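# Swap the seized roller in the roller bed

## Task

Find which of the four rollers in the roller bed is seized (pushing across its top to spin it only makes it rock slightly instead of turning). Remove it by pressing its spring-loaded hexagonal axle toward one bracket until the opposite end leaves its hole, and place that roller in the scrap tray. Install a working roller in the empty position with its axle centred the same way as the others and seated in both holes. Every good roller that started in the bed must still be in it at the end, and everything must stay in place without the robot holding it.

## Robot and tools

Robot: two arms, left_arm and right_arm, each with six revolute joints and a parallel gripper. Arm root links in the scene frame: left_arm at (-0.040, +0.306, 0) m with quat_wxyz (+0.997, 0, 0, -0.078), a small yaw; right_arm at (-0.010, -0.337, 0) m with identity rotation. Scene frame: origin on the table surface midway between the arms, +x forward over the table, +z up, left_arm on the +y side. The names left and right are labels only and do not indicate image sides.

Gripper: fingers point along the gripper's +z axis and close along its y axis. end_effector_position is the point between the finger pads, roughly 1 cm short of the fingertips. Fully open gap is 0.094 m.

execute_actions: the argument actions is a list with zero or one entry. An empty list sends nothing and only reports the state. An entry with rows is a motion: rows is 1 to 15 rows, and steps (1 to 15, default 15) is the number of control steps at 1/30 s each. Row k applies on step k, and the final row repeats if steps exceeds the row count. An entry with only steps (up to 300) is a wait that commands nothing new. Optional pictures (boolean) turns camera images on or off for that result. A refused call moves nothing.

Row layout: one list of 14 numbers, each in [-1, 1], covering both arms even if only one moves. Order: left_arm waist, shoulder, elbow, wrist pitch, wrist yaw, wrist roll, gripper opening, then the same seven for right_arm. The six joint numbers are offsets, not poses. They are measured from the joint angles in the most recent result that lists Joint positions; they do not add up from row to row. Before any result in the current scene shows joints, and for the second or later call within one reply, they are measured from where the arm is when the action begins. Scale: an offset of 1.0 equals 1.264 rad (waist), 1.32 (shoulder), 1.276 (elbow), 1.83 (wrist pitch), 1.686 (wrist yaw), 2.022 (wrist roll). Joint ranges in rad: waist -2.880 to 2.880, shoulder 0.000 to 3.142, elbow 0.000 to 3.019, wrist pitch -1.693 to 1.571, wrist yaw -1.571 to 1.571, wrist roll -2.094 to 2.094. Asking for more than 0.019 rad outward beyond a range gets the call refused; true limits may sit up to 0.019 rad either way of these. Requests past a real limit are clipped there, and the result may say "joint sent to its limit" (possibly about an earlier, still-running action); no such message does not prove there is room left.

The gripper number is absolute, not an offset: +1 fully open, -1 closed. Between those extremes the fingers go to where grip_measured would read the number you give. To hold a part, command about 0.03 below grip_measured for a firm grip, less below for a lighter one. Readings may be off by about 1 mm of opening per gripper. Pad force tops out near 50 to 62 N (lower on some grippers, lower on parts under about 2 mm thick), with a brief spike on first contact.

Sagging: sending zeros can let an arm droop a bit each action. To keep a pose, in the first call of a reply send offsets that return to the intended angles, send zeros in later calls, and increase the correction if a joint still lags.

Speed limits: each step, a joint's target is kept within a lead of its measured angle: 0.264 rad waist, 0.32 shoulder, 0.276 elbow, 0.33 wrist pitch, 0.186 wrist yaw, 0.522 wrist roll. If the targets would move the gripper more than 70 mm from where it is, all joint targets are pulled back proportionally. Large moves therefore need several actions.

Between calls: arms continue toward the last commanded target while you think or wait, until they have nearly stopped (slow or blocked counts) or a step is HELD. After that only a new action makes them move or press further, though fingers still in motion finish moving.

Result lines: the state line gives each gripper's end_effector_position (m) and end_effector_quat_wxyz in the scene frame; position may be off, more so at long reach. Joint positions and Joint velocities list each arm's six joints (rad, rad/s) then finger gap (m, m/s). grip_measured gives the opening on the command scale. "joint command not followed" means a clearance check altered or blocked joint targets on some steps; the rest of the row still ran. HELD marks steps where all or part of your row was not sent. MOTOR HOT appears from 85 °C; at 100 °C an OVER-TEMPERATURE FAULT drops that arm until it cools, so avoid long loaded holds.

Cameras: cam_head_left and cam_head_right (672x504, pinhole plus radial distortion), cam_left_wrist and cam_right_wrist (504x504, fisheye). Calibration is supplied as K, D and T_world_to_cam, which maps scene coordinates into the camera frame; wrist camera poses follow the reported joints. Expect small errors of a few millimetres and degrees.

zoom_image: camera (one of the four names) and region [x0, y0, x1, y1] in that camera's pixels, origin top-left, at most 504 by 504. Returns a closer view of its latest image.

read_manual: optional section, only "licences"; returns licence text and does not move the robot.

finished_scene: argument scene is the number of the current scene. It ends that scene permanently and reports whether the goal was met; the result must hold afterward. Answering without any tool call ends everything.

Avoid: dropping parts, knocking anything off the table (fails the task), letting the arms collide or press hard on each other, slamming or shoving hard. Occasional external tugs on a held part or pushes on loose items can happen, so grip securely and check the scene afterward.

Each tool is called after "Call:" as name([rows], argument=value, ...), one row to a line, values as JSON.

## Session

Call:
execute_actions(actions=[])

Scene clock: 0.00 s of 9200.00 s.
left_arm: end_effector_position=(+0.6772, +0.8040, +0.3068) grip_measured=+1.000 end_effector_quat_wxyz=(+0.571, +0.190, +0.759, +0.248) | right_arm: end_effector_position=(+0.1318, +0.1164, +0.3882) grip_measured=+1.000 end_effector_quat_wxyz=(+0.667, -0.382, +0.610, +0.191)
Joint positions: left_arm=[ 0.862  2.114  1.969 -0.117  0.526  0.789  0.094] | right_arm=[ 1.49   1.019  0.78   0.193  0.651 -0.252  0.094]
Joint velocities: left_arm=[-0.015 -0.015  0.002 -0.002  0.037 -0.007  0.   ] | right_arm=[-0.005  0.005  0.007 -0.007  0.037 -0.007  0.   ]
camera_calibration (this result's frames):
cam_left_wrist: T_world_to_cam=[[-0.0139314, -0.794338, -0.607316, 0.834926], [-0.788291, 0.382385, -0.482057, 0.37831], [0.615144, 0.472026, -0.631497, -0.47501], [0, 0, 0, 1]] pos_world=[0.60205, 0.74277, 0.389463]
cam_right_wrist: T_world_to_cam=[[0.725083, -0.633531, 0.269987, -0.130071], [-0.23405, -0.59541, -0.768575, 0.405319], [0.647669, 0.49409, -0.58, 0.203413], [0, 0, 0, 1]] pos_world=[0.0574327, 0.0584231, 0.464615]

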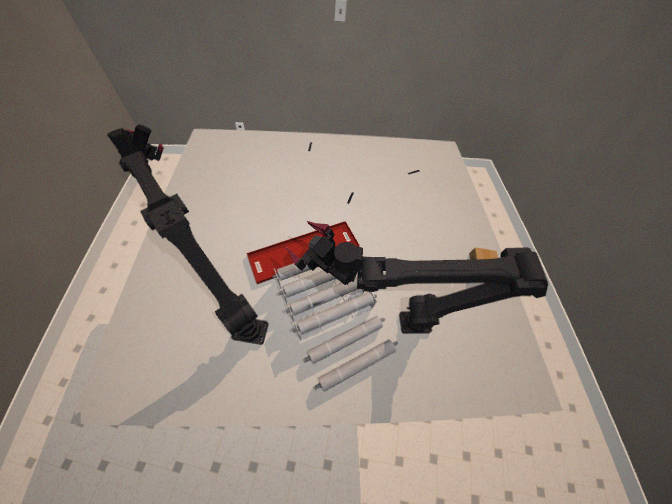

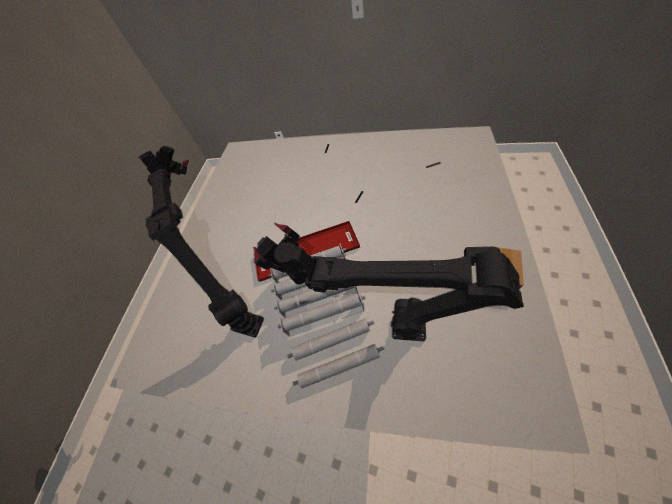

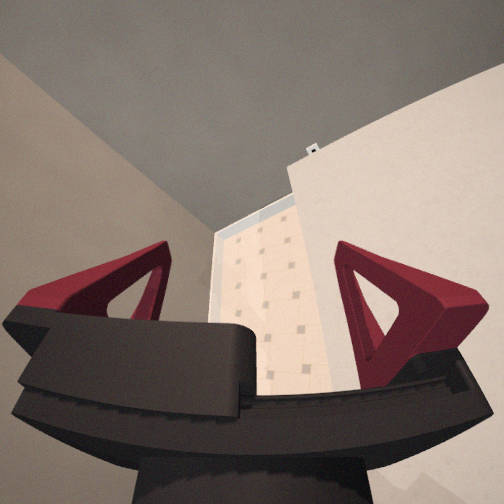

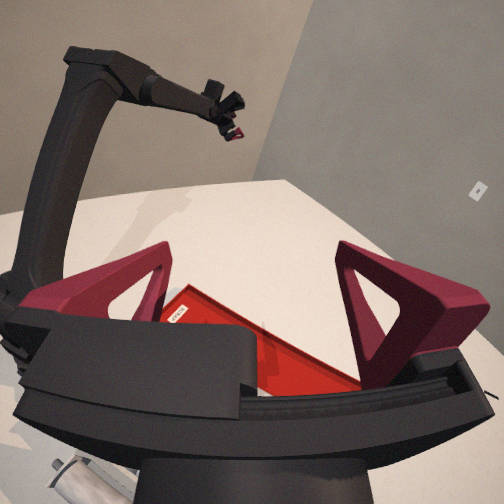

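Call:
execute_actions([
  {"rows":[[0,-0.05,-0.05,-0.03,-0.03,-0.03,1,-0.07,0,0.02,-0.05,-0.03,0,1],[0,-0.1,-0.1,-0.06,-0.06,-0.06,1,-0.14,0,0.02,-0.1,-0.06,0,1],[0,-0.2,-0.2,-0.1,-0.1,-0.1,1,-0.25,0,0.02,-0.2,-0.1,0.05,1],[0,-0.3,-0.3,-0.2,-0.2,-0.2,1,-0.4,0,0.02,-0.3,-0.2,0.1,1],[0,-0.5,-0.55,-0.4,-0.31,-0.39,1,-0.7,0,0.02,-0.5,-0.386,0.125,1],[0,-0.7,-0.8,-0.55,-0.31,-0.39,1,-1,0,0.02,-0.7,-0.386,0.125,1]],"steps":15},
], pictures=false)

Call:
execute_actions([
  {"steps":60},
])

Call:
zoom_image(camera="cam_head_left", region=[230,210,430,410])

Call:
zoom_image(camera="cam_head_right", region=[220,210,420,410])

Scene clock: 13.70 s of 9200.00 s.
left_arm: end_effector_position=(+0.3777, +0.6554, +0.2114) grip_measured=+1.000 end_effector_quat_wxyz=(+0.235, -0.200, +0.945, +0.111) | right_arm: end_effector_position=(+0.2886, -0.1251, +0.1815) grip_measured=+1.000 end_effector_quat_wxyz=(+0.231, -0.322, +0.916, +0.063)
Joint positions: left_arm=[ 0.862  1.467  1.228 -0.807  0.027  0.28   0.094] | right_arm=[ 0.621  1.016  0.781 -0.852  0.007 -0.057  0.094]
Joint velocities: left_arm=[-0.015 -1.529 -1.248 -1.336 -0.037 -0.593  0.   ] | right_arm=[-2.105 -0.005 -0.007 -2.181 -0.007  0.212  0.   ]
Steps of this call (steps 1 to 90: nothing new was sent; then 10.20 s passed at rest; steps 91 to 105: all 15 steps of this action). Readings (joint positions):
91: left_arm=[0.862 2.108 1.959 -0.125 0.500 0.782] | right_arm=[1.482 1.019 0.780 0.175 0.622 -0.252]
92: left_arm=[0.862 2.088 1.927 -0.148 0.459 0.764] | right_arm=[1.459 1.017 0.781 0.133 0.577 -0.252]
94: left_arm=[0.862 2.009 1.805 -0.233 0.355 0.705] | right_arm=[1.367 1.016 0.781 -0.000 0.466 -0.222]
98: left_arm=[0.862 1.820 1.567 -0.464 0.143 0.507] | right_arm=[1.109 1.016 0.781 -0.312 0.163 -0.130]
105: the state above

Scene clock: 15.70 s of 9200.00 s.
left_arm: end_effector_position=(+0.2369, +0.5401, +0.1761) grip_measured=+1.000 end_effector_quat_wxyz=(+0.101, -0.335, +0.936, +0.034) | right_arm: end_effector_position=(+0.2972, -0.2704, +0.1614) grip_measured=+1.000 end_effector_quat_wxyz=(+0.128, -0.113, +0.985, +0.012)
Joint positions: left_arm=[ 0.862  1.177  0.94  -1.12   0.007  0.017  0.094] | right_arm=[ 0.215  1.016  0.781 -1.077  0.002 -0.013  0.094]
Joint velocities: left_arm=[ 0.005 -0.005 -0.027  0.002  0.007 -0.007  0.   ] | right_arm=[-0.005  0.005  0.022 -0.007  0.007  0.007  0.   ]
Steps of this call (steps 1 to 45: the robot went on to your last target; steps 46 to 60: nothing new was sent). Readings (joint positions):
1: left_arm=[0.862 1.415 1.184 -0.853 0.024 0.258] | right_arm=[0.546 1.016 0.781 -0.919 0.005 -0.050]
2: left_arm=[0.862 1.364 1.140 -0.898 0.020 0.235] | right_arm=[0.468 1.016 0.781 -0.971 0.003 -0.045]
4: left_arm=[0.862 1.266 1.053 -0.992 0.012 0.180] | right_arm=[0.309 1.016 0.781 -1.035 0.003 -0.033]
8: left_arm=[0.862 1.148 0.943 -1.113 0.007 0.084] | right_arm=[0.191 1.016 0.781 -1.073 0.006 -0.018]
60: the state above
All arms were judged still, so your last target was given up. Only a new action makes them travel on or press farther. Fingers that are still opening or closing keep moving.
camera_calibration (this result's frames):
cam_left_wrist: T_world_to_cam=[[0.619146, -0.785266, 0.0038506, 0.2773], [-0.719158, -0.56504, 0.404404, 0.408362], [-0.315389, -0.253154, -0.914572, 0.499898], [0, 0, 0, 1]] pos_world=[0.27965, 0.575046, 0.290982]
cam_right_wrist: T_world_to_cam=[[0.219919, -0.975518, -0.000279543, -0.332474], [-0.916632, -0.206742, 0.342115, 0.168214], [-0.333797, -0.0749814, -0.939658, 0.351706], [0, 0, 0, 1]] pos_world=[0.344707, -0.263186, 0.272842]

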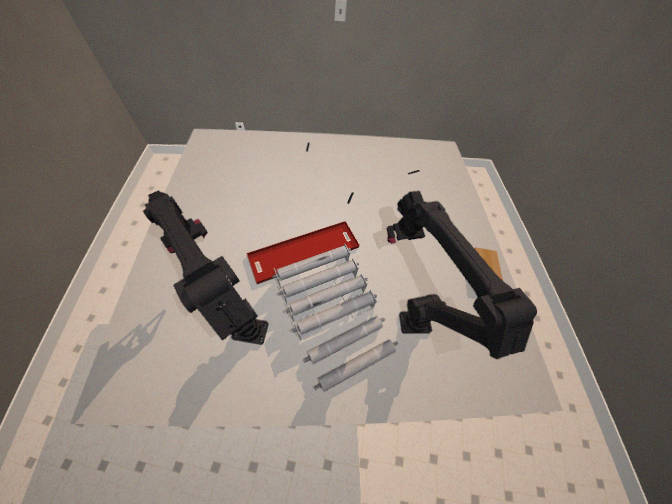

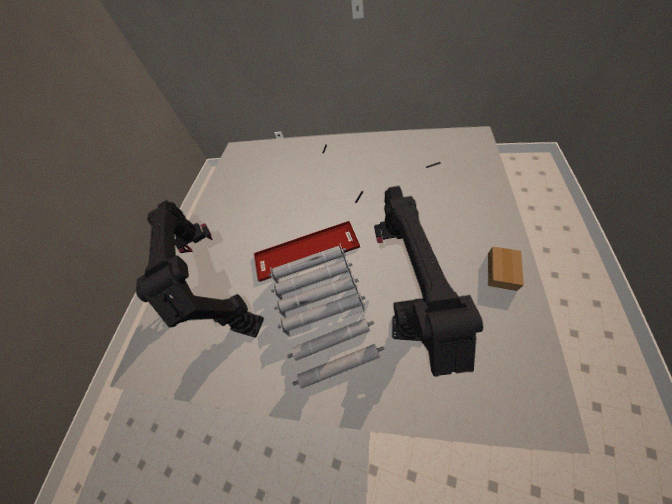

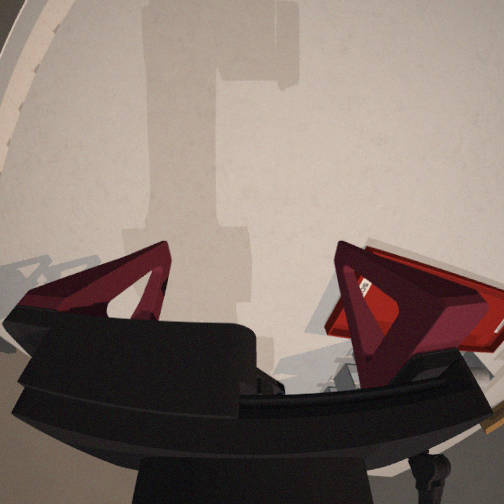

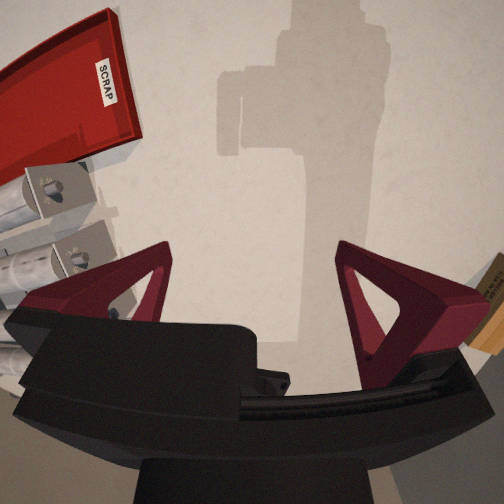

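Region (230, 210, 430, 410) of cam_head_left's 672x504 image, scaled by 2.520, with more detail than that image has.

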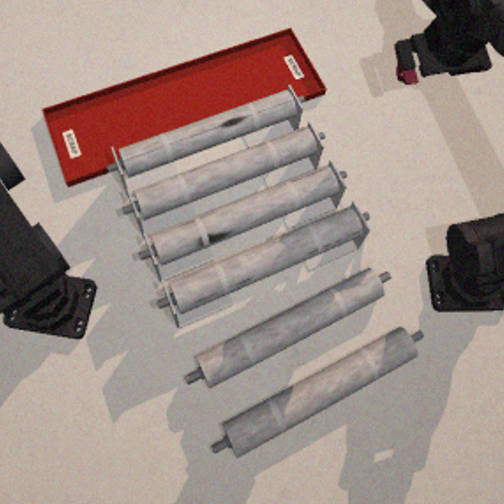

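Region (220, 210, 420, 410) of cam_head_right's 672x504 image, scaled by 2.520, with more detail than that image has.

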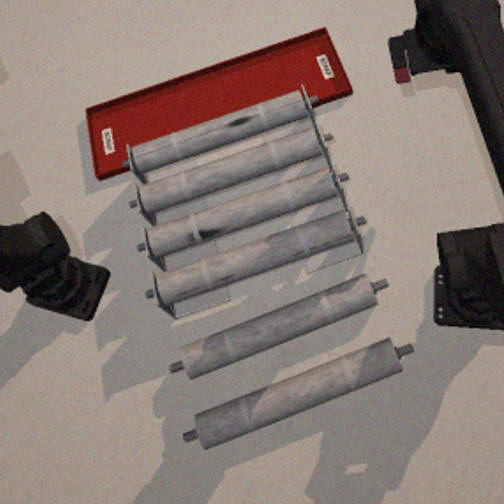

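Call:
execute_actions([
  {"rows":[[0,0.01,0.01,0,0,0,1,0,0.02,0.05,0,0,0,0.6],[0,0.01,0.01,0,0,0,1,0,0.05,0.09,-0.01,0,0,0.2],[0,0.01,0.01,0,0,0,1,0.02,0.09,0.13,-0.02,0,0,-0.2],[0,0.01,0.01,0,0,0,1,0.04,0.13,0.17,-0.03,0,0,-0.6],[0,0.01,0.01,0,0,0,1,0.06,0.17,0.2,-0.04,0,0,-1],[0,0.01,0.01,0,0,0,1,0.08,0.21,0.23,-0.05,0,0,-1],[0,0.01,0.01,0,0,0,1,0.1,0.25,0.26,-0.06,0,0,-1],[0,0.01,0.01,0,0,0,1,0.12,0.29,0.29,-0.07,0,0,-1],[0,0.01,0.01,0,0,0,1,0.12,0.32,0.315,-0.07,0,0,-1],[0,0.01,0.01,0,0,0,1,0.12,0.35,0.315,-0.07,0,0,-1],[0,0.01,0.01,0,0,0,1,0.12,0.37,0.315,-0.07,0,0,-1]],"steps":15},
], pictures=false)

Call:
execute_actions([
  {"steps":15},
], pictures=false)

Scene clock: 57.07 s of 9200.00 s.
left_arm: end_effector_position=(+0.2369, +0.5401, +0.1761) grip_measured=+1.000 end_effector_quat_wxyz=(+0.101, -0.335, +0.936, +0.034) | right_arm: end_effector_position=(+0.3976, -0.1775, +0.1327) grip_measured=-0.978 end_effector_quat_wxyz=(+0.013, -0.192, +0.981, +0.002)
Joint positions: left_arm=[ 0.862  1.177  0.94  -1.12   0.007  0.017  0.094] | right_arm=[ 0.374  1.528  1.171 -1.189  0.001 -0.013  0.001]
Joint velocities: left_arm=[ 0.005 -0.005  0.007  0.002  0.066 -0.081  0.   ] | right_arm=[-0.015  0.317 -0.022 -0.125 -0.037  0.007 -0.   ]
Steps of this call (steps 1 to 90: nothing new was sent; then 37.87 s passed at rest; steps 91 to 105: all 15 steps of this action). Readings (joint positions):
91: left_arm=[0.862 1.177 0.940 -1.120 0.007 0.017] | right_arm=[0.215 1.017 0.781 -1.077 0.002 -0.013]
92: left_arm=[0.862 1.177 0.940 -1.120 0.007 0.017] | right_arm=[0.215 1.023 0.787 -1.082 0.002 -0.013]
94: left_arm=[0.862 1.177 0.940 -1.120 0.007 0.017] | right_arm=[0.220 1.069 0.834 -1.108 0.002 -0.013]
98: left_arm=[0.862 1.177 0.940 -1.120 0.007 0.017] | right_arm=[0.290 1.269 1.031 -1.165 0.003 -0.013]
105: the state above

Scene clock: 57.57 s of 9200.00 s.
left_arm: end_effector_position=(+0.2369, +0.5401, +0.1761) grip_measured=+1.000 end_effector_quat_wxyz=(+0.101, -0.335, +0.936, +0.034) | right_arm: end_effector_position=(+0.3959, -0.1783, +0.1376) grip_measured=-0.978 end_effector_quat_wxyz=(+0.015, -0.192, +0.981, +0.002)
Joint positions: left_arm=[ 0.862  1.177  0.94  -1.12   0.007  0.017  0.094] | right_arm=[ 0.373  1.515  1.171 -1.196  0.001 -0.013  0.001]
Joint velocities: left_arm=[-0.005 -0.015 -0.012 -0.022 -0.007 -0.051  0.   ] | right_arm=[ 0.015 -0.005 -0.007  0.002 -0.007 -0.037  0.001]
Steps of this call (steps 1 to 15: the robot went on to your last target). Readings (joint positions):
1: left_arm=[0.862 1.177 0.940 -1.120 0.007 0.017] | right_arm=[0.373 1.535 1.171 -1.192 0.001 -0.013]
2: left_arm=[0.862 1.177 0.940 -1.120 0.007 0.017] | right_arm=[0.373 1.535 1.171 -1.194 0.001 -0.013]
4: left_arm=[0.862 1.177 0.940 -1.120 0.007 0.017] | right_arm=[0.373 1.530 1.171 -1.195 0.001 -0.013]
8: left_arm=[0.862 1.177 0.940 -1.120 0.007 0.017] | right_arm=[0.373 1.517 1.171 -1.196 0.001 -0.013]
15: the state above

Call:
execute_actions([
  {"rows":[[0,0.01,0.01,0,0,0,1,0.03,0.01,0.01,0,0,0.1,-1],[0,0.01,0.01,0,0,0,1,0.07,0.01,0.01,0,0,0.2,-1],[0,0.01,0.01,0,0,0,1,0.12,0.01,0.01,0,0,0.3,-1],[0,0.01,0.01,0,0,0,1,0.17,0.01,0.01,0,0,0.4,-1],[0,0.01,0.01,0,0,0,1,0.22,0.01,0.01,0,0,0.5,-1],[0,0.01,0.01,0,0,0,1,0.27,0.01,0.01,0,0,0.6,-1],[0,0.01,0.01,0,0,0,1,0.31,0.01,0.01,0,0,0.6,-1],[0,0.01,0.01,0,0,0,1,0.35,0.01,0.01,0,0,0.6,-1],[0,0.01,0.01,0,0,0,1,0.38,0.01,0.01,0,0,0.6,-1],[0,0.01,0.01,0,0,0,1,0.41,0.01,0.01,0,0,0.6,-1],[0,0.01,0.01,0,0,0,1,0.43,0.01,0.01,0,0,0.6,-1],[0,0.01,0.01,0,0,0,1,0.45,0.01,0.01,0,0,0.6,-1]],"steps":15},
], pictures=false)

Call:
execute_actions([
  {"steps":30},
])

Scene clock: 72.83 s of 9200.00 s.
left_arm: end_effector_position=(+0.2369, +0.5401, +0.1761) grip_measured=+1.000 end_effector_quat_wxyz=(+0.101, -0.335, +0.936, +0.034) | right_arm: end_effector_position=(+0.2386, +0.0212, +0.1376) grip_measured=-0.978 end_effector_quat_wxyz=(+0.007, +0.016, +1.000, +0.013)
Joint positions: left_arm=[ 0.862  1.177  0.94  -1.12   0.007  0.017  0.094] | right_arm=[ 0.964  1.515  1.171 -1.196 -0.003  0.995  0.001]
Joint velocities: left_arm=[-0.005  0.015 -0.007  0.002 -0.081  0.022  0.   ] | right_arm=[ 0.806 -0.005 -0.012 -0.002 -0.066  1.253  0.   ]
Steps of this call (steps 1 to 15: the robot went on to your last target; steps 16 to 90: nothing new was sent; then 11.77 s passed at rest; steps 91 to 105: all 15 steps of this action). Readings (joint positions):
91: left_arm=[0.862 1.177 0.940 -1.120 0.007 0.017] | right_arm=[0.375 1.515 1.171 -1.196 0.001 0.019]
92: left_arm=[0.862 1.177 0.940 -1.120 0.007 0.017] | right_arm=[0.383 1.515 1.171 -1.196 0.003 0.085]
94: left_arm=[0.862 1.177 0.940 -1.120 0.007 0.017] | right_arm=[0.426 1.515 1.171 -1.196 0.005 0.265]
98: left_arm=[0.862 1.177 0.940 -1.120 0.007 0.017] | right_arm=[0.607 1.515 1.171 -1.196 0.005 0.523]
105: the state above

Scene clock: 73.83 s of 9200.00 s.
left_arm: end_effector_position=(+0.2369, +0.5401, +0.1761) grip_measured=+1.000 end_effector_quat_wxyz=(+0.101, -0.335, +0.936, +0.034) | right_arm: end_effector_position=(+0.2451, +0.0166, +0.1376) grip_measured=-0.978 end_effector_quat_wxyz=(+0.007, +0.120, +0.993, +0.013)
Joint positions: left_arm=[ 0.862  1.177  0.94  -1.12   0.007  0.017  0.094] | right_arm=[ 0.946  1.515  1.171 -1.196  0.     1.186  0.001]
Joint velocities: left_arm=[ 0.005 -0.005  0.002 -0.007  0.007  0.051  0.   ] | right_arm=[-0.015  0.015 -0.022 -0.012 -0.11  -0.066  0.   ]
Steps of this call (steps 1 to 30: the robot went on to your last target). Readings (joint positions):
1: left_arm=[0.862 1.177 0.940 -1.120 0.007 0.017] | right_arm=[0.984 1.515 1.171 -1.196 -0.004 1.033]
2: left_arm=[0.862 1.177 0.940 -1.120 0.007 0.017] | right_arm=[0.991 1.515 1.171 -1.196 -0.004 1.063]
4: left_arm=[0.862 1.177 0.940 -1.120 0.007 0.017] | right_arm=[0.984 1.515 1.171 -1.196 -0.003 1.107]
8: left_arm=[0.862 1.177 0.940 -1.120 0.007 0.017] | right_arm=[0.953 1.515 1.171 -1.196 -0.000 1.154]
30: the state above
All arms were judged still, so your last target was given up. Only a new action makes them travel on or press farther. Fingers that are still opening or closing keep moving.
camera_calibration (this result's frames):
cam_left_wrist: T_world_to_cam=[[0.619146, -0.785266, 0.0038506, 0.2773], [-0.719158, -0.56504, 0.404404, 0.408362], [-0.315389, -0.253154, -0.914572, 0.499898], [0, 0, 0, 1]] pos_world=[0.27965, 0.575046, 0.290982]
cam_right_wrist: T_world_to_cam=[[-0.243089, -0.969471, -0.0321406, 0.0766473], [-0.80736, 0.183853, 0.560685, 0.124544], [-0.537659, 0.162246, -0.827405, 0.36408], [0, 0, 0, 1]] pos_world=[0.314935, -0.00766083, 0.233876]

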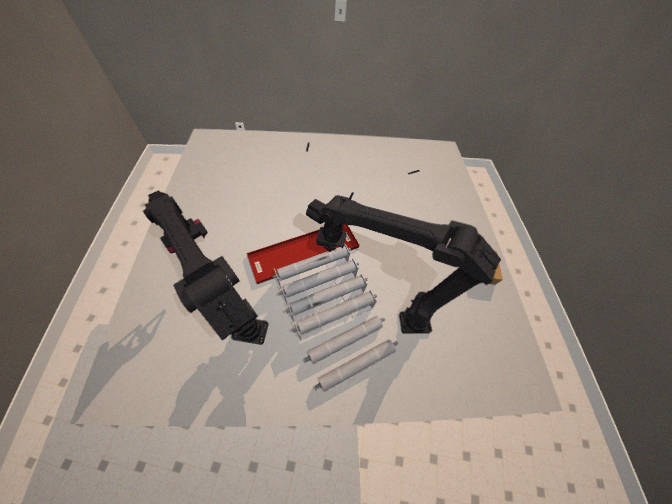

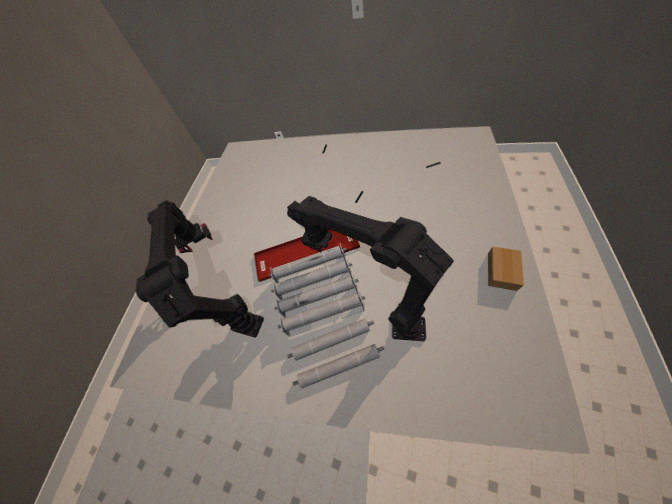

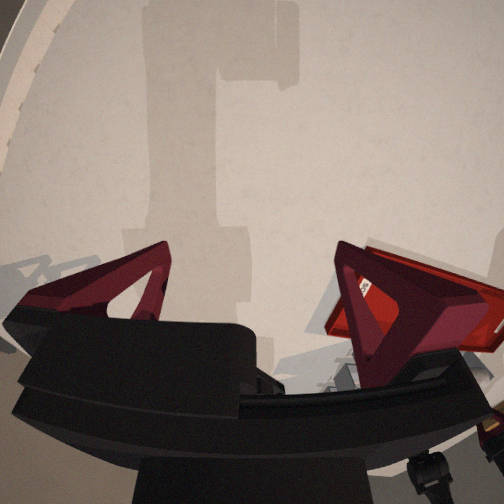

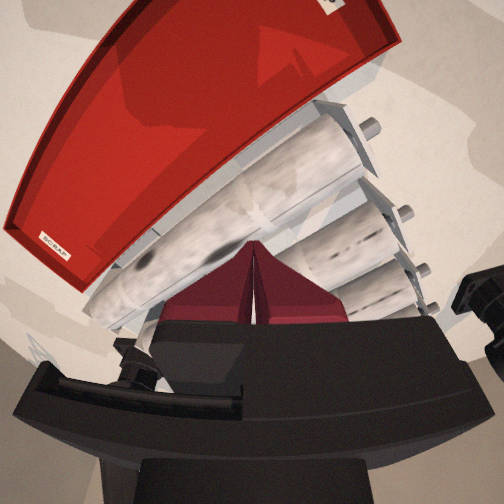

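Call:
execute_actions([
  {"rows":[[0,0.01,0.01,0,0,0,1,0,0.02,0.01,0,0,0,-1],[0,0.01,0.01,0,0,0,1,0,0.026,0.01,0,0,0,-1],[0,0.01,0.01,0,0,0,1,0,0.032,0.01,0,0,0,-1],[0,0.01,0.01,0,0,0,1,0,0.038,0.01,0,0,0,-1],[0,0.01,0.01,0,0,0,1,0,0.044,0.01,0,0,0,-1],[0,0.01,0.01,0,0,0,1,0,0.05,0.01,0,0,0,-1],[0,0.01,0.01,0,0,0,1,0,0.056,0.01,0,0,0,-1],[0,0.01,0.01,0,0,0,1,0,0.06,0.01,0,0,0,-1],[0,0.01,0.01,0,0,0,1,0,0.064,0.01,0,0,0,-1]],"steps":15},
], pictures=false)

Call:
execute_actions([
  {"steps":10},
])

Scene clock: 85.80 s of 9200.00 s.
left_arm: end_effector_position=(+0.2369, +0.5401, +0.1761) grip_measured=+1.000 end_effector_quat_wxyz=(+0.101, -0.335, +0.936, +0.034) | right_arm: end_effector_position=(+0.2449, +0.0162, +0.1085) grip_measured=-0.978 end_effector_quat_wxyz=(-0.010, +0.120, +0.993, -0.018)
Joint positions: left_arm=[ 0.862  1.177  0.94  -1.12   0.007  0.017  0.094] | right_arm=[ 0.946  1.586  1.171 -1.196  0.     1.186  0.001]
Joint velocities: left_arm=[-0.015  0.005 -0.002 -0.002 -0.051  0.051  0.   ] | right_arm=[ 0.005 -0.005 -0.012 -0.002  0.007 -0.037  0.001]
Steps of this call (steps 1 to 90: nothing new was sent; then 8.47 s passed at rest; steps 91 to 105: all 15 steps of this action). Readings (joint positions):
91: left_arm=[0.862 1.177 0.940 -1.120 0.007 0.017] | right_arm=[0.946 1.516 1.171 -1.196 0.000 1.186]
92: left_arm=[0.862 1.177 0.940 -1.120 0.007 0.017] | right_arm=[0.946 1.517 1.171 -1.196 0.000 1.186]
94: left_arm=[0.862 1.177 0.940 -1.120 0.007 0.017] | right_arm=[0.946 1.523 1.171 -1.196 0.000 1.186]
98: left_arm=[0.862 1.177 0.940 -1.120 0.007 0.017] | right_arm=[0.946 1.555 1.171 -1.196 0.000 1.186]
105: the state above

Scene clock: 86.13 s of 9200.00 s.
left_arm: end_effector_position=(+0.2369, +0.5401, +0.1761) grip_measured=+1.000 end_effector_quat_wxyz=(+0.101, -0.335, +0.936, +0.034) | right_arm: end_effector_position=(+0.2449, +0.0162, +0.1085) grip_measured=-0.978 end_effector_quat_wxyz=(-0.010, +0.120, +0.993, -0.018)
Joint positions: left_arm=[ 0.862  1.177  0.94  -1.12   0.007  0.017  0.094] | right_arm=[ 0.946  1.586  1.171 -1.196  0.     1.186  0.001]
Joint velocities: left_arm=[-0.005 -0.005  0.007 -0.007 -0.007  0.051  0.   ] | right_arm=[-0.005  0.005 -0.007 -0.007  0.037 -0.037 -0.   ]
Steps of this call (steps 1 to 10: the robot went on to your last target). Readings (joint positions):
1: left_arm=[0.862 1.177 0.940 -1.120 0.007 0.017] | right_arm=[0.946 1.586 1.171 -1.196 0.000 1.186]
2: left_arm=[0.862 1.177 0.940 -1.120 0.007 0.017] | right_arm=[0.946 1.586 1.171 -1.196 0.000 1.186]
4: left_arm=[0.862 1.177 0.940 -1.120 0.007 0.017] | right_arm=[0.946 1.586 1.171 -1.196 0.000 1.186]
8: left_arm=[0.862 1.177 0.940 -1.120 0.007 0.017] | right_arm=[0.946 1.586 1.171 -1.196 0.000 1.186]
10: the state above
camera_calibration (this result's frames):
cam_left_wrist: T_world_to_cam=[[0.619146, -0.785266, 0.0038506, 0.2773], [-0.719158, -0.56504, 0.404404, 0.408362], [-0.315389, -0.253154, -0.914572, 0.499898], [0, 0, 0, 1]] pos_world=[0.27965, 0.575046, 0.290982]
cam_right_wrist: T_world_to_cam=[[-0.243425, -0.969331, 0.0337801, 0.0682455], [-0.783568, 0.217063, 0.582156, 0.132018], [-0.571634, 0.115242, -0.812375, 0.347391], [0, 0, 0, 1]] pos_world=[0.318639, -0.00253799, 0.203051]

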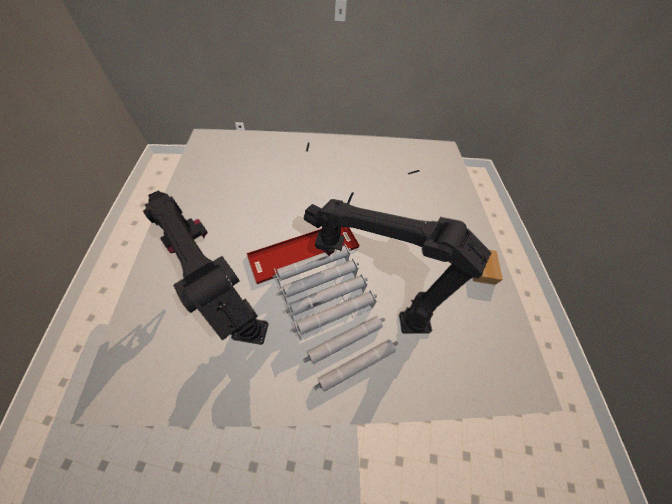

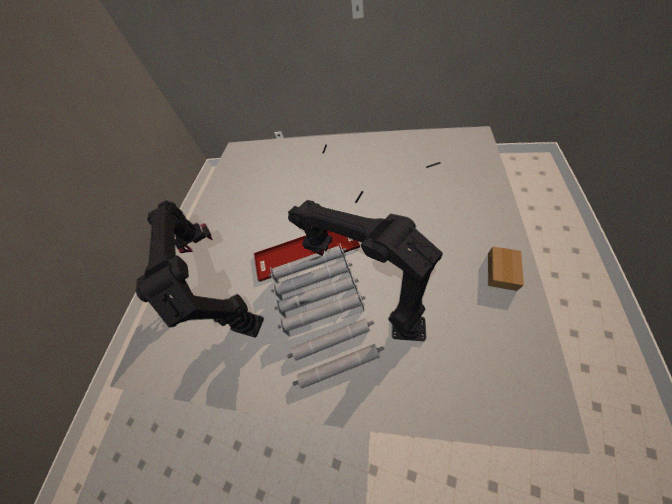

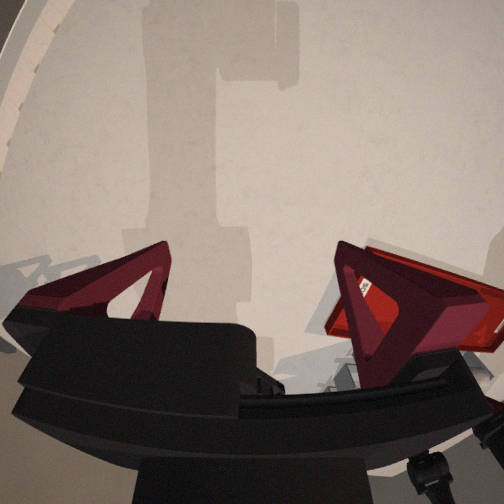

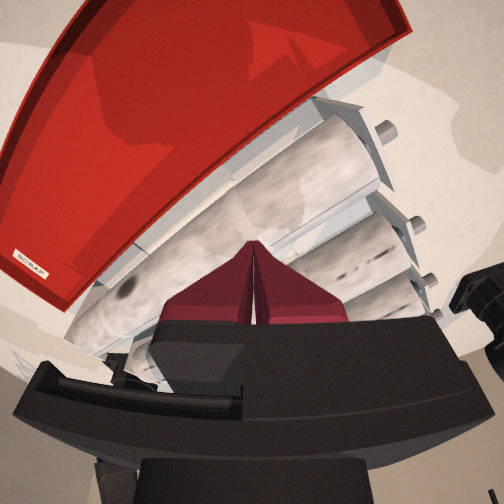

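Call:
execute_actions([
  {"rows":[[0,0.01,0.01,0,0,0,1,0.01,0.016,0.01,0,0,0,-1],[0,0.01,0.01,0,0,0,1,0.02,0.016,0.01,0,0,0,-1],[0,0.01,0.01,0,0,0,1,0.03,0.016,0.01,0,0,0,-1],[0,0.01,0.01,0,0,0,1,0.04,0.016,0.01,0,0,0,-1],[0,0.01,0.01,0,0,0,1,0.05,0.016,0.01,0,0,0,-1],[0,0.01,0.01,0,0,0,1,0.06,0.016,0.01,0,0,0,-1],[0,0.01,0.01,0,0,0,1,0.07,0.016,0.01,0,0,0,-1],[0,0.01,0.01,0,0,0,1,0.08,0.016,0.01,0,0,0,-1],[0,0.01,0.01,0,0,0,1,0.09,0.016,0.01,0,0,0,-1],[0,0.01,0.01,0,0,0,1,0.1,0.016,0.01,0,0,0,-1],[0,0.01,0.01,0,0,0,1,0.11,0.016,0.01,0,0,0,-1],[0,0.01,0.01,0,0,0,1,0.12,0.016,0.01,0,0,0,-1]],"steps":15},
], pictures=false)

Call:
execute_actions([
  {"steps":10},
])

Scene clock: 94.90 s of 9200.00 s.
left_arm: end_effector_position=(+0.2369, +0.5401, +0.1761) grip_measured=+1.000 end_effector_quat_wxyz=(+0.101, -0.335, +0.936, +0.034) | right_arm: end_effector_position=(+0.1885, +0.0507, +0.1082) grip_measured=-0.978 end_effector_quat_wxyz=(-0.008, +0.044, +0.999, -0.019)
Joint positions: left_arm=[ 0.862  1.177  0.94  -1.12   0.007  0.017  0.094] | right_arm=[ 1.099  1.587  1.171 -1.196  0.001  1.186  0.001]
Joint velocities: left_arm=[-0.015 -0.005  0.017  0.007  0.051 -0.007  0.   ] | right_arm=[ 0.19   0.005  0.007 -0.012  0.007 -0.125 -0.001]
Steps of this call (steps 1 to 15: the robot went on to your last target; steps 16 to 90: nothing new was sent; then 5.27 s passed at rest; steps 91 to 105: all 15 steps of this action). Readings (joint positions):
91: left_arm=[0.862 1.177 0.940 -1.120 0.007 0.017] | right_arm=[0.946 1.586 1.171 -1.196 0.000 1.186]
92: left_arm=[0.862 1.177 0.940 -1.120 0.007 0.017] | right_arm=[0.947 1.586 1.171 -1.196 0.000 1.186]
94: left_arm=[0.862 1.177 0.940 -1.120 0.007 0.017] | right_arm=[0.953 1.586 1.171 -1.196 0.001 1.186]
98: left_arm=[0.862 1.177 0.940 -1.120 0.007 0.017] | right_arm=[0.997 1.587 1.171 -1.196 0.002 1.186]
105: the state above

Scene clock: 95.23 s of 9200.00 s.
left_arm: end_effector_position=(+0.2369, +0.5401, +0.1761) grip_measured=+1.000 end_effector_quat_wxyz=(+0.101, -0.335, +0.936, +0.034) | right_arm: end_effector_position=(+0.1867, +0.0516, +0.1082) grip_measured=-0.978 end_effector_quat_wxyz=(-0.008, +0.042, +0.999, -0.019)
Joint positions: left_arm=[ 0.862  1.177  0.94  -1.12   0.007  0.017  0.094] | right_arm=[ 1.103  1.587  1.171 -1.196  0.001  1.186  0.001]
Joint velocities: left_arm=[-0.005 -0.024 -0.017 -0.012 -0.037  0.11   0.   ] | right_arm=[-0.015  0.005 -0.007 -0.017  0.051  0.022 -0.   ]
Steps of this call (steps 1 to 10: the robot went on to your last target). Readings (joint positions):
1: left_arm=[0.862 1.177 0.940 -1.120 0.007 0.017] | right_arm=[1.103 1.587 1.171 -1.196 0.001 1.186]
2: left_arm=[0.862 1.177 0.940 -1.120 0.007 0.017] | right_arm=[1.103 1.587 1.171 -1.196 0.001 1.186]
4: left_arm=[0.862 1.177 0.940 -1.120 0.007 0.017] | right_arm=[1.103 1.587 1.171 -1.196 0.001 1.186]
8: left_arm=[0.862 1.177 0.940 -1.120 0.007 0.017] | right_arm=[1.103 1.587 1.171 -1.196 0.001 1.186]
10: the state above
camera_calibration (this result's frames):
cam_left_wrist: T_world_to_cam=[[0.619146, -0.785266, 0.0038506, 0.2773], [-0.719158, -0.56504, 0.404404, 0.408362], [-0.315389, -0.253154, -0.914572, 0.499898], [0, 0, 0, 1]] pos_world=[0.27965, 0.575046, 0.290982]
cam_right_wrist: T_world_to_cam=[[-0.0890678, -0.995423, 0.0346294, 0.0608747], [-0.807849, 0.092534, 0.58208, 0.089914], [-0.58262, 0.0238693, -0.812394, 0.316579], [0, 0, 0, 1]] pos_world=[0.262504, 0.0447195, 0.202742]

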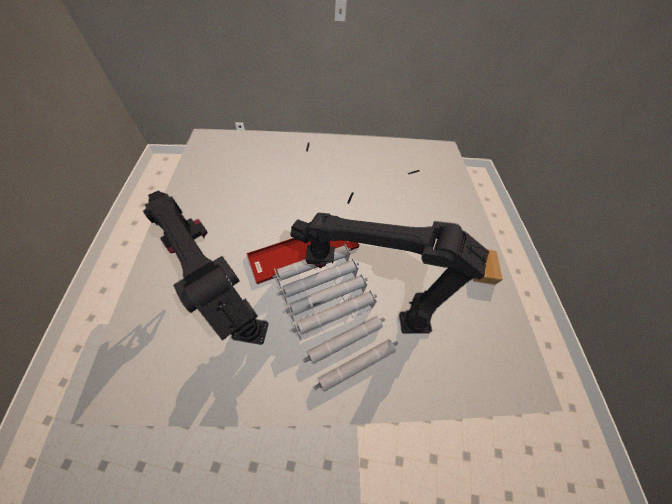

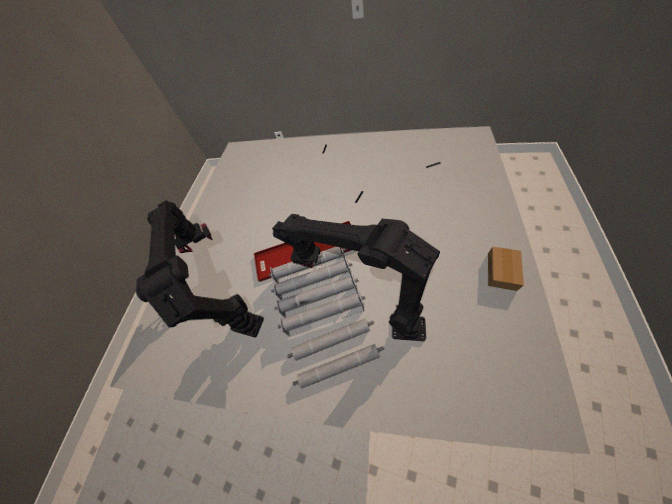

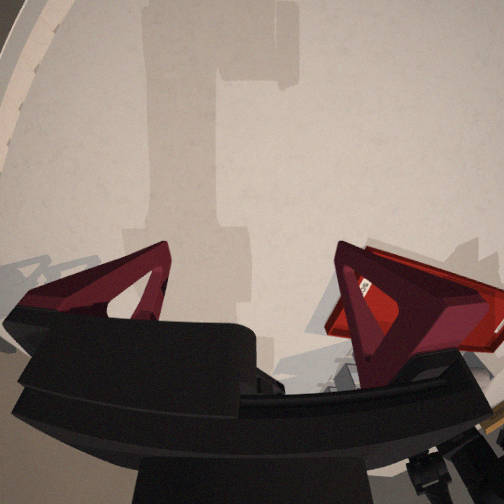

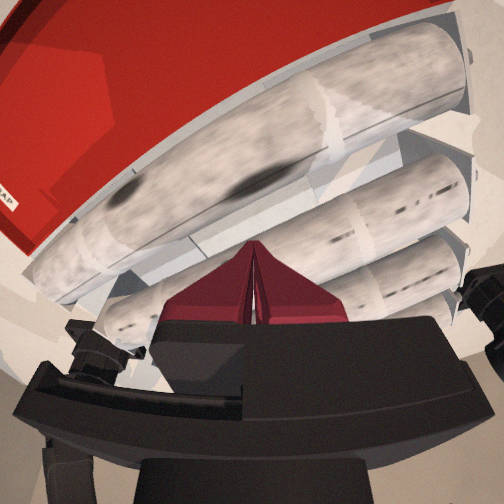

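Call:
execute_actions([
  {"rows":[[0,0.01,0.01,0,0,0,1,0,0.022,0.01,0,0,0,-1]],"steps":12},
], pictures=false)

Scene clock: 100.00 s of 9200.00 s.
left_arm: end_effector_position=(+0.2369, +0.5401, +0.1761) grip_measured=+1.000 end_effector_quat_wxyz=(+0.101, -0.335, +0.936, +0.034) | right_arm: end_effector_position=(+0.1866, +0.0514, +0.1043) grip_measured=-0.978 end_effector_quat_wxyz=(-0.010, +0.042, +0.999, -0.023)
Joint positions: left_arm=[ 0.862  1.177  0.94  -1.12   0.007  0.017  0.094] | right_arm=[ 1.103  1.597  1.171 -1.196  0.001  1.186  0.001]
Joint velocities: left_arm=[ 0.005 -0.015  0.017 -0.012  0.022  0.007  0.   ] | right_arm=[-0.005 -0.015  0.007 -0.007  0.022  0.066 -0.   ]
Steps of this call (steps 1 to 15: the robot went on to your last target; steps 16 to 90: nothing new was sent; then 1.37 s passed at rest; steps 91 to 102: all 12 steps of this action). Readings (joint positions):
91: left_arm=[0.862 1.177 0.940 -1.120 0.007 0.017] | right_arm=[1.103 1.588 1.171 -1.196 0.001 1.186]
92: left_arm=[0.862 1.177 0.940 -1.120 0.007 0.017] | right_arm=[1.103 1.589 1.171 -1.196 0.001 1.186]
94: left_arm=[0.862 1.177 0.940 -1.120 0.007 0.017] | right_arm=[1.103 1.591 1.171 -1.196 0.001 1.186]
98: left_arm=[0.862 1.177 0.940 -1.120 0.007 0.017] | right_arm=[1.103 1.596 1.171 -1.196 0.001 1.186]
102: the state above

Call:
execute_actions([
  {"rows":[[0,0.01,0.01,0,0,0,1,0.012,0.008,0.01,0,0,0,-1],[0,0.01,0.01,0,0,0,1,0.024,0.008,0.01,0,0,0,-1],[0,0.01,0.01,0,0,0,1,0.036,0.008,0.01,0,0,0,-1],[0,0.01,0.01,0,0,0,1,0.048,0.008,0.01,0,0,0,-1],[0,0.01,0.01,0,0,0,1,0.06,0.008,0.01,0,0,0,-1],[0,0.01,0.01,0,0,0,1,0.072,0.008,0.01,0,0,0,-1],[0,0.01,0.01,0,0,0,1,0.084,0.008,0.01,0,0,0,-1],[0,0.01,0.01,0,0,0,1,0.096,0.008,0.01,0,0,0,-1],[0,0.01,0.01,0,0,0,1,0.108,0.008,0.01,0,0,0,-1],[0,0.01,0.01,0,0,0,1,0.12,0.008,0.01,0,0,0,-1],[0,0.01,0.01,0,0,0,1,0.132,0.008,0.01,0,0,0,-1],[0,0.01,0.01,0,0,0,1,0.144,0.008,0.01,0,0,0,-1],[0,0.01,0.01,0,0,0,1,0.156,0.008,0.01,0,0,0,-1],[0,0.01,0.01,0,0,0,1,0.168,0.008,0.01,0,0,0,-1],[0,0.01,0.01,0,0,0,1,0.18,0.008,0.01,0,0,0,-1]],"steps":15},
], pictures=false)

Call:
execute_actions([
  {"steps":15},
])

Scene clock: 110.37 s of 9200.00 s.
left_arm: end_effector_position=(+0.2369, +0.5401, +0.1761) grip_measured=+1.000 end_effector_quat_wxyz=(+0.101, -0.335, +0.936, +0.034) | right_arm: end_effector_position=(+0.1120, +0.0825, +0.1073) grip_measured=-0.978 end_effector_quat_wxyz=(-0.005, -0.052, +0.998, -0.021)
Joint positions: left_arm=[ 0.862  1.177  0.94  -1.12   0.007  0.017  0.094] | right_arm=[ 1.29   1.592  1.175 -1.196  0.004  1.186  0.001]
Joint velocities: left_arm=[-0.015 -0.005  0.002 -0.002  0.022 -0.095  0.   ] | right_arm=[ 0.513  0.054 -0.022 -0.017 -0.037 -0.066  0.   ]
Steps of this call (steps 1 to 15: the robot went on to your last target; steps 16 to 90: nothing new was sent; then 6.87 s passed at rest; steps 91 to 105: all 15 steps of this action). Readings (joint positions):
91: left_arm=[0.862 1.177 0.940 -1.120 0.007 0.017] | right_arm=[1.103 1.597 1.171 -1.196 0.001 1.186]
92: left_arm=[0.862 1.177 0.940 -1.120 0.007 0.017] | right_arm=[1.104 1.597 1.171 -1.196 0.001 1.186]
94: left_arm=[0.862 1.177 0.940 -1.120 0.007 0.017] | right_arm=[1.114 1.597 1.171 -1.196 0.001 1.186]
98: left_arm=[0.862 1.177 0.940 -1.120 0.007 0.017] | right_arm=[1.170 1.597 1.172 -1.196 0.008 1.186]
105: the state above

Scene clock: 110.87 s of 9200.00 s.
left_arm: end_effector_position=(+0.2369, +0.5401, +0.1761) grip_measured=+1.000 end_effector_quat_wxyz=(+0.101, -0.335, +0.936, +0.034) | right_arm: end_effector_position=(+0.0917, +0.0879, +0.1067) grip_measured=-0.978 end_effector_quat_wxyz=(-0.006, -0.075, +0.997, -0.021)
Joint positions: left_arm=[ 0.862  1.177  0.94  -1.12   0.007  0.017  0.094] | right_arm=[ 1.337  1.593  1.175 -1.196  0.001  1.186  0.001]
Joint velocities: left_arm=[-0.005 -0.015  0.017 -0.007  0.022 -0.037  0.   ] | right_arm=[-0.005 -0.015  0.017 -0.007  0.051  0.037  0.   ]
Steps of this call (steps 1 to 15: the robot went on to your last target). Readings (joint positions):
1: left_arm=[0.862 1.177 0.940 -1.120 0.007 0.017] | right_arm=[1.306 1.593 1.175 -1.196 0.003 1.186]
2: left_arm=[0.862 1.177 0.940 -1.120 0.007 0.017] | right_arm=[1.320 1.593 1.175 -1.196 0.001 1.186]
4: left_arm=[0.862 1.177 0.940 -1.120 0.007 0.017] | right_arm=[1.335 1.593 1.175 -1.196 0.001 1.186]
8: left_arm=[0.862 1.177 0.940 -1.120 0.007 0.017] | right_arm=[1.337 1.593 1.175 -1.196 0.001 1.186]
15: the state above
camera_calibration (this result's frames):
cam_left_wrist: T_world_to_cam=[[0.619146, -0.785266, 0.0038506, 0.2773], [-0.719158, -0.56504, 0.404404, 0.408362], [-0.315389, -0.253154, -0.914572, 0.499898], [0, 0, 0, 1]] pos_world=[0.27965, 0.575046, 0.290982]
cam_right_wrist: T_world_to_cam=[[0.14404, -0.988862, 0.0374633, 0.0662569], [-0.806892, -0.0954494, 0.582937, 0.0270211], [-0.572868, -0.114195, -0.811653, 0.270273], [0, 0, 0, 1]] pos_world=[0.16709, 0.098962, 0.201134]

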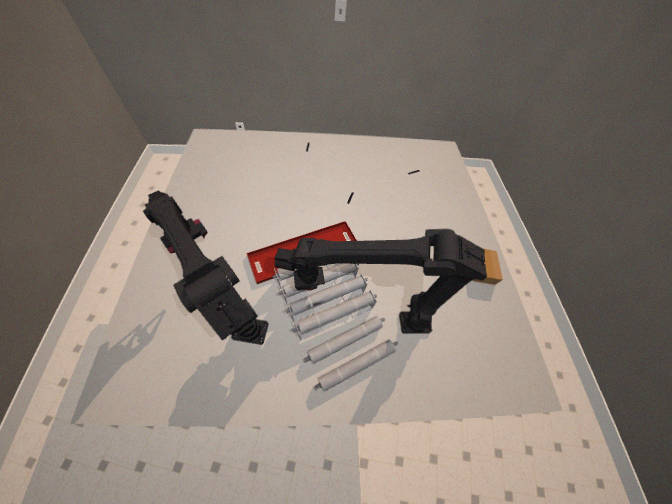

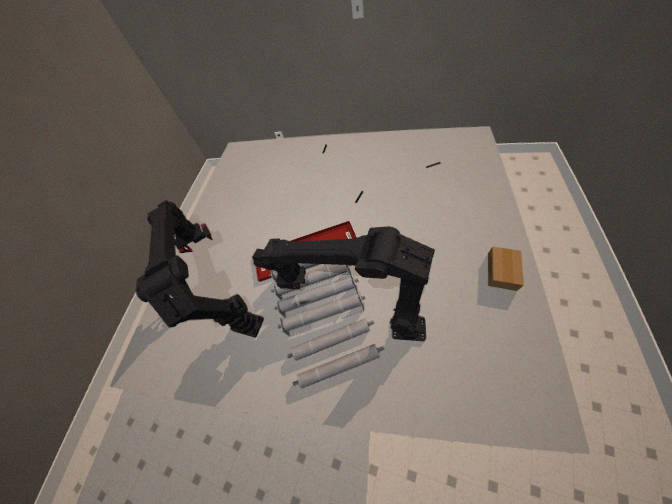

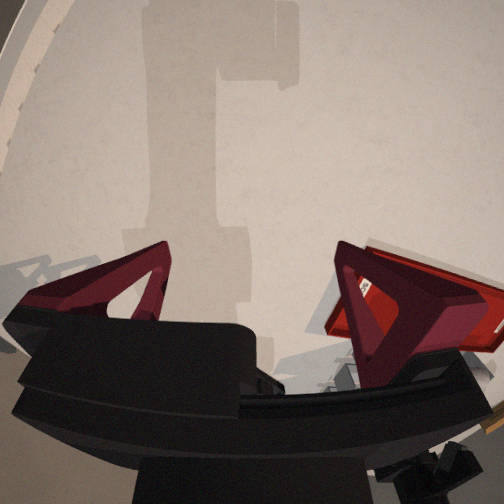

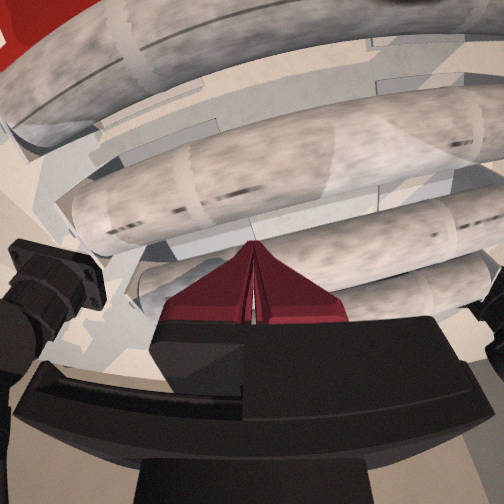

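Call:
execute_actions([
  {"rows":[[0,0.01,0.01,0,0,0,1,0.012,0.016,0,0,0,0,-1],[0,0.01,0.01,0,0,0,1,0.024,0.016,0,0,0,0,-1],[0,0.01,0.01,0,0,0,1,0.036,0.016,0,0,0,0,-1],[0,0.01,0.01,0,0,0,1,0.048,0.016,0,0,0,0,-1],[0,0.01,0.01,0,0,0,1,0.06,0.016,0,0,0,0,-1],[0,0.01,0.01,0,0,0,1,0.072,0.016,0,0,0,0,-1],[0,0.01,0.01,0,0,0,1,0.084,0.016,0,0,0,0,-1],[0,0.01,0.01,0,0,0,1,0.096,0.016,0,0,0,0,-1],[0,0.01,0.01,0,0,0,1,0.108,0.016,0,0,0,0,-1],[0,0.01,0.01,0,0,0,1,0.12,0.016,0,0,0,0,-1],[0,0.01,0.01,0,0,0,1,0.132,0.016,0,0,0,0,-1],[0,0.01,0.01,0,0,0,1,0.144,0.016,0,0,0,0,-1],[0,0.01,0.01,0,0,0,1,0.156,0.016,0,0,0,0,-1]],"steps":15},
], pictures=false)

Call:
execute_actions([
  {"steps":15},
])

Scene clock: 120.77 s of 9200.00 s.
left_arm: end_effector_position=(+0.2369, +0.5401, +0.1761) grip_measured=+1.000 end_effector_quat_wxyz=(+0.101, -0.335, +0.936, +0.034) | right_arm: end_effector_position=(+0.0121, +0.0993, +0.1057) grip_measured=-0.979 end_effector_quat_wxyz=(-0.004, -0.167, +0.986, -0.023)
Joint positions: left_arm=[ 0.862  1.177  0.94  -1.12   0.007  0.017  0.094] | right_arm=[ 1.522  1.596  1.175 -1.196  0.002  1.186  0.001]
Joint velocities: left_arm=[-0.015 -0.015 -0.007 -0.017 -0.007  0.007  0.   ] | right_arm=[ 0.357  0.054 -0.007  0.002  0.037 -0.007  0.   ]
Steps of this call (steps 1 to 15: the robot went on to your last target; steps 16 to 90: nothing new was sent; then 6.40 s passed at rest; steps 91 to 105: all 15 steps of this action). Readings (joint positions):
91: left_arm=[0.862 1.177 0.940 -1.120 0.007 0.017] | right_arm=[1.337 1.593 1.175 -1.196 0.001 1.186]
92: left_arm=[0.862 1.177 0.940 -1.120 0.007 0.017] | right_arm=[1.338 1.593 1.175 -1.196 0.001 1.186]
94: left_arm=[0.862 1.177 0.940 -1.120 0.007 0.017] | right_arm=[1.348 1.593 1.175 -1.196 0.001 1.186]
98: left_arm=[0.862 1.177 0.940 -1.120 0.007 0.017] | right_arm=[1.404 1.593 1.175 -1.196 0.001 1.186]
105: the state above

Scene clock: 121.27 s of 9200.00 s.
left_arm: end_effector_position=(+0.2369, +0.5401, +0.1761) grip_measured=+1.000 end_effector_quat_wxyz=(+0.101, -0.335, +0.936, +0.034) | right_arm: end_effector_position=(+0.0040, +0.0996, +0.1051) grip_measured=-0.979 end_effector_quat_wxyz=(-0.005, -0.176, +0.984, -0.023)
Joint positions: left_arm=[ 0.862  1.177  0.94  -1.12   0.007  0.017  0.094] | right_arm=[ 1.54   1.597  1.175 -1.196  0.001  1.186  0.001]
Joint velocities: left_arm=[-0.005 -0.015 -0.012 -0.007  0.007  0.022  0.   ] | right_arm=[-0.015  0.005  0.002  0.002 -0.037 -0.022 -0.001]
Steps of this call (steps 1 to 15: the robot went on to your last target). Readings (joint positions):
1: left_arm=[0.862 1.177 0.940 -1.120 0.007 0.017] | right_arm=[1.532 1.597 1.175 -1.196 0.001 1.186]
2: left_arm=[0.862 1.177 0.940 -1.120 0.007 0.017] | right_arm=[1.538 1.597 1.175 -1.196 0.001 1.186]
4: left_arm=[0.862 1.177 0.940 -1.120 0.007 0.017] | right_arm=[1.540 1.597 1.175 -1.196 0.001 1.186]
8: left_arm=[0.862 1.177 0.940 -1.120 0.007 0.017] | right_arm=[1.540 1.597 1.175 -1.196 0.001 1.186]
15: the state above
camera_calibration (this result's frames):
cam_left_wrist: T_world_to_cam=[[0.619146, -0.785266, 0.0038506, 0.2773], [-0.719158, -0.56504, 0.404404, 0.408362], [-0.315389, -0.253154, -0.914572, 0.499898], [0, 0, 0, 1]] pos_world=[0.27965, 0.575046, 0.290982]
cam_right_wrist: T_world_to_cam=[[0.340398, -0.939402, 0.0406511, 0.0845346], [-0.771032, -0.254121, 0.583894, -0.0260716], [-0.538181, -0.2301, -0.810811, 0.231452], [0, 0, 0, 1]] pos_world=[0.0756858, 0.126044, 0.199451]

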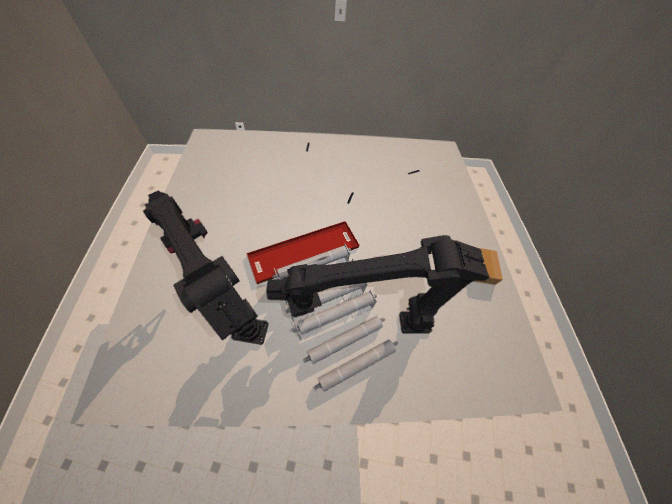

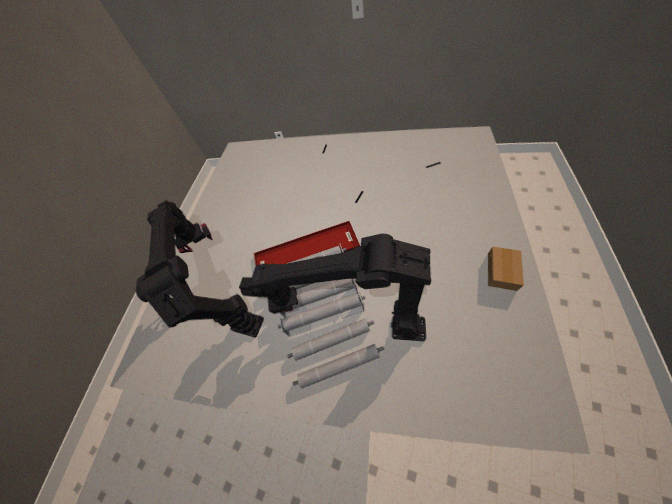

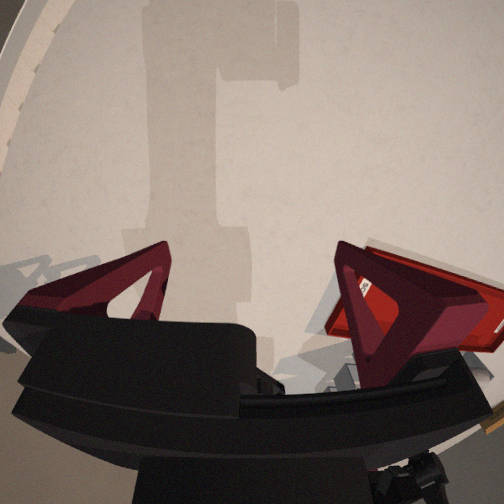

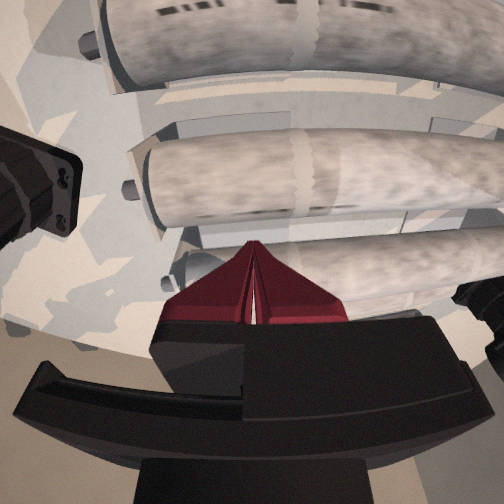

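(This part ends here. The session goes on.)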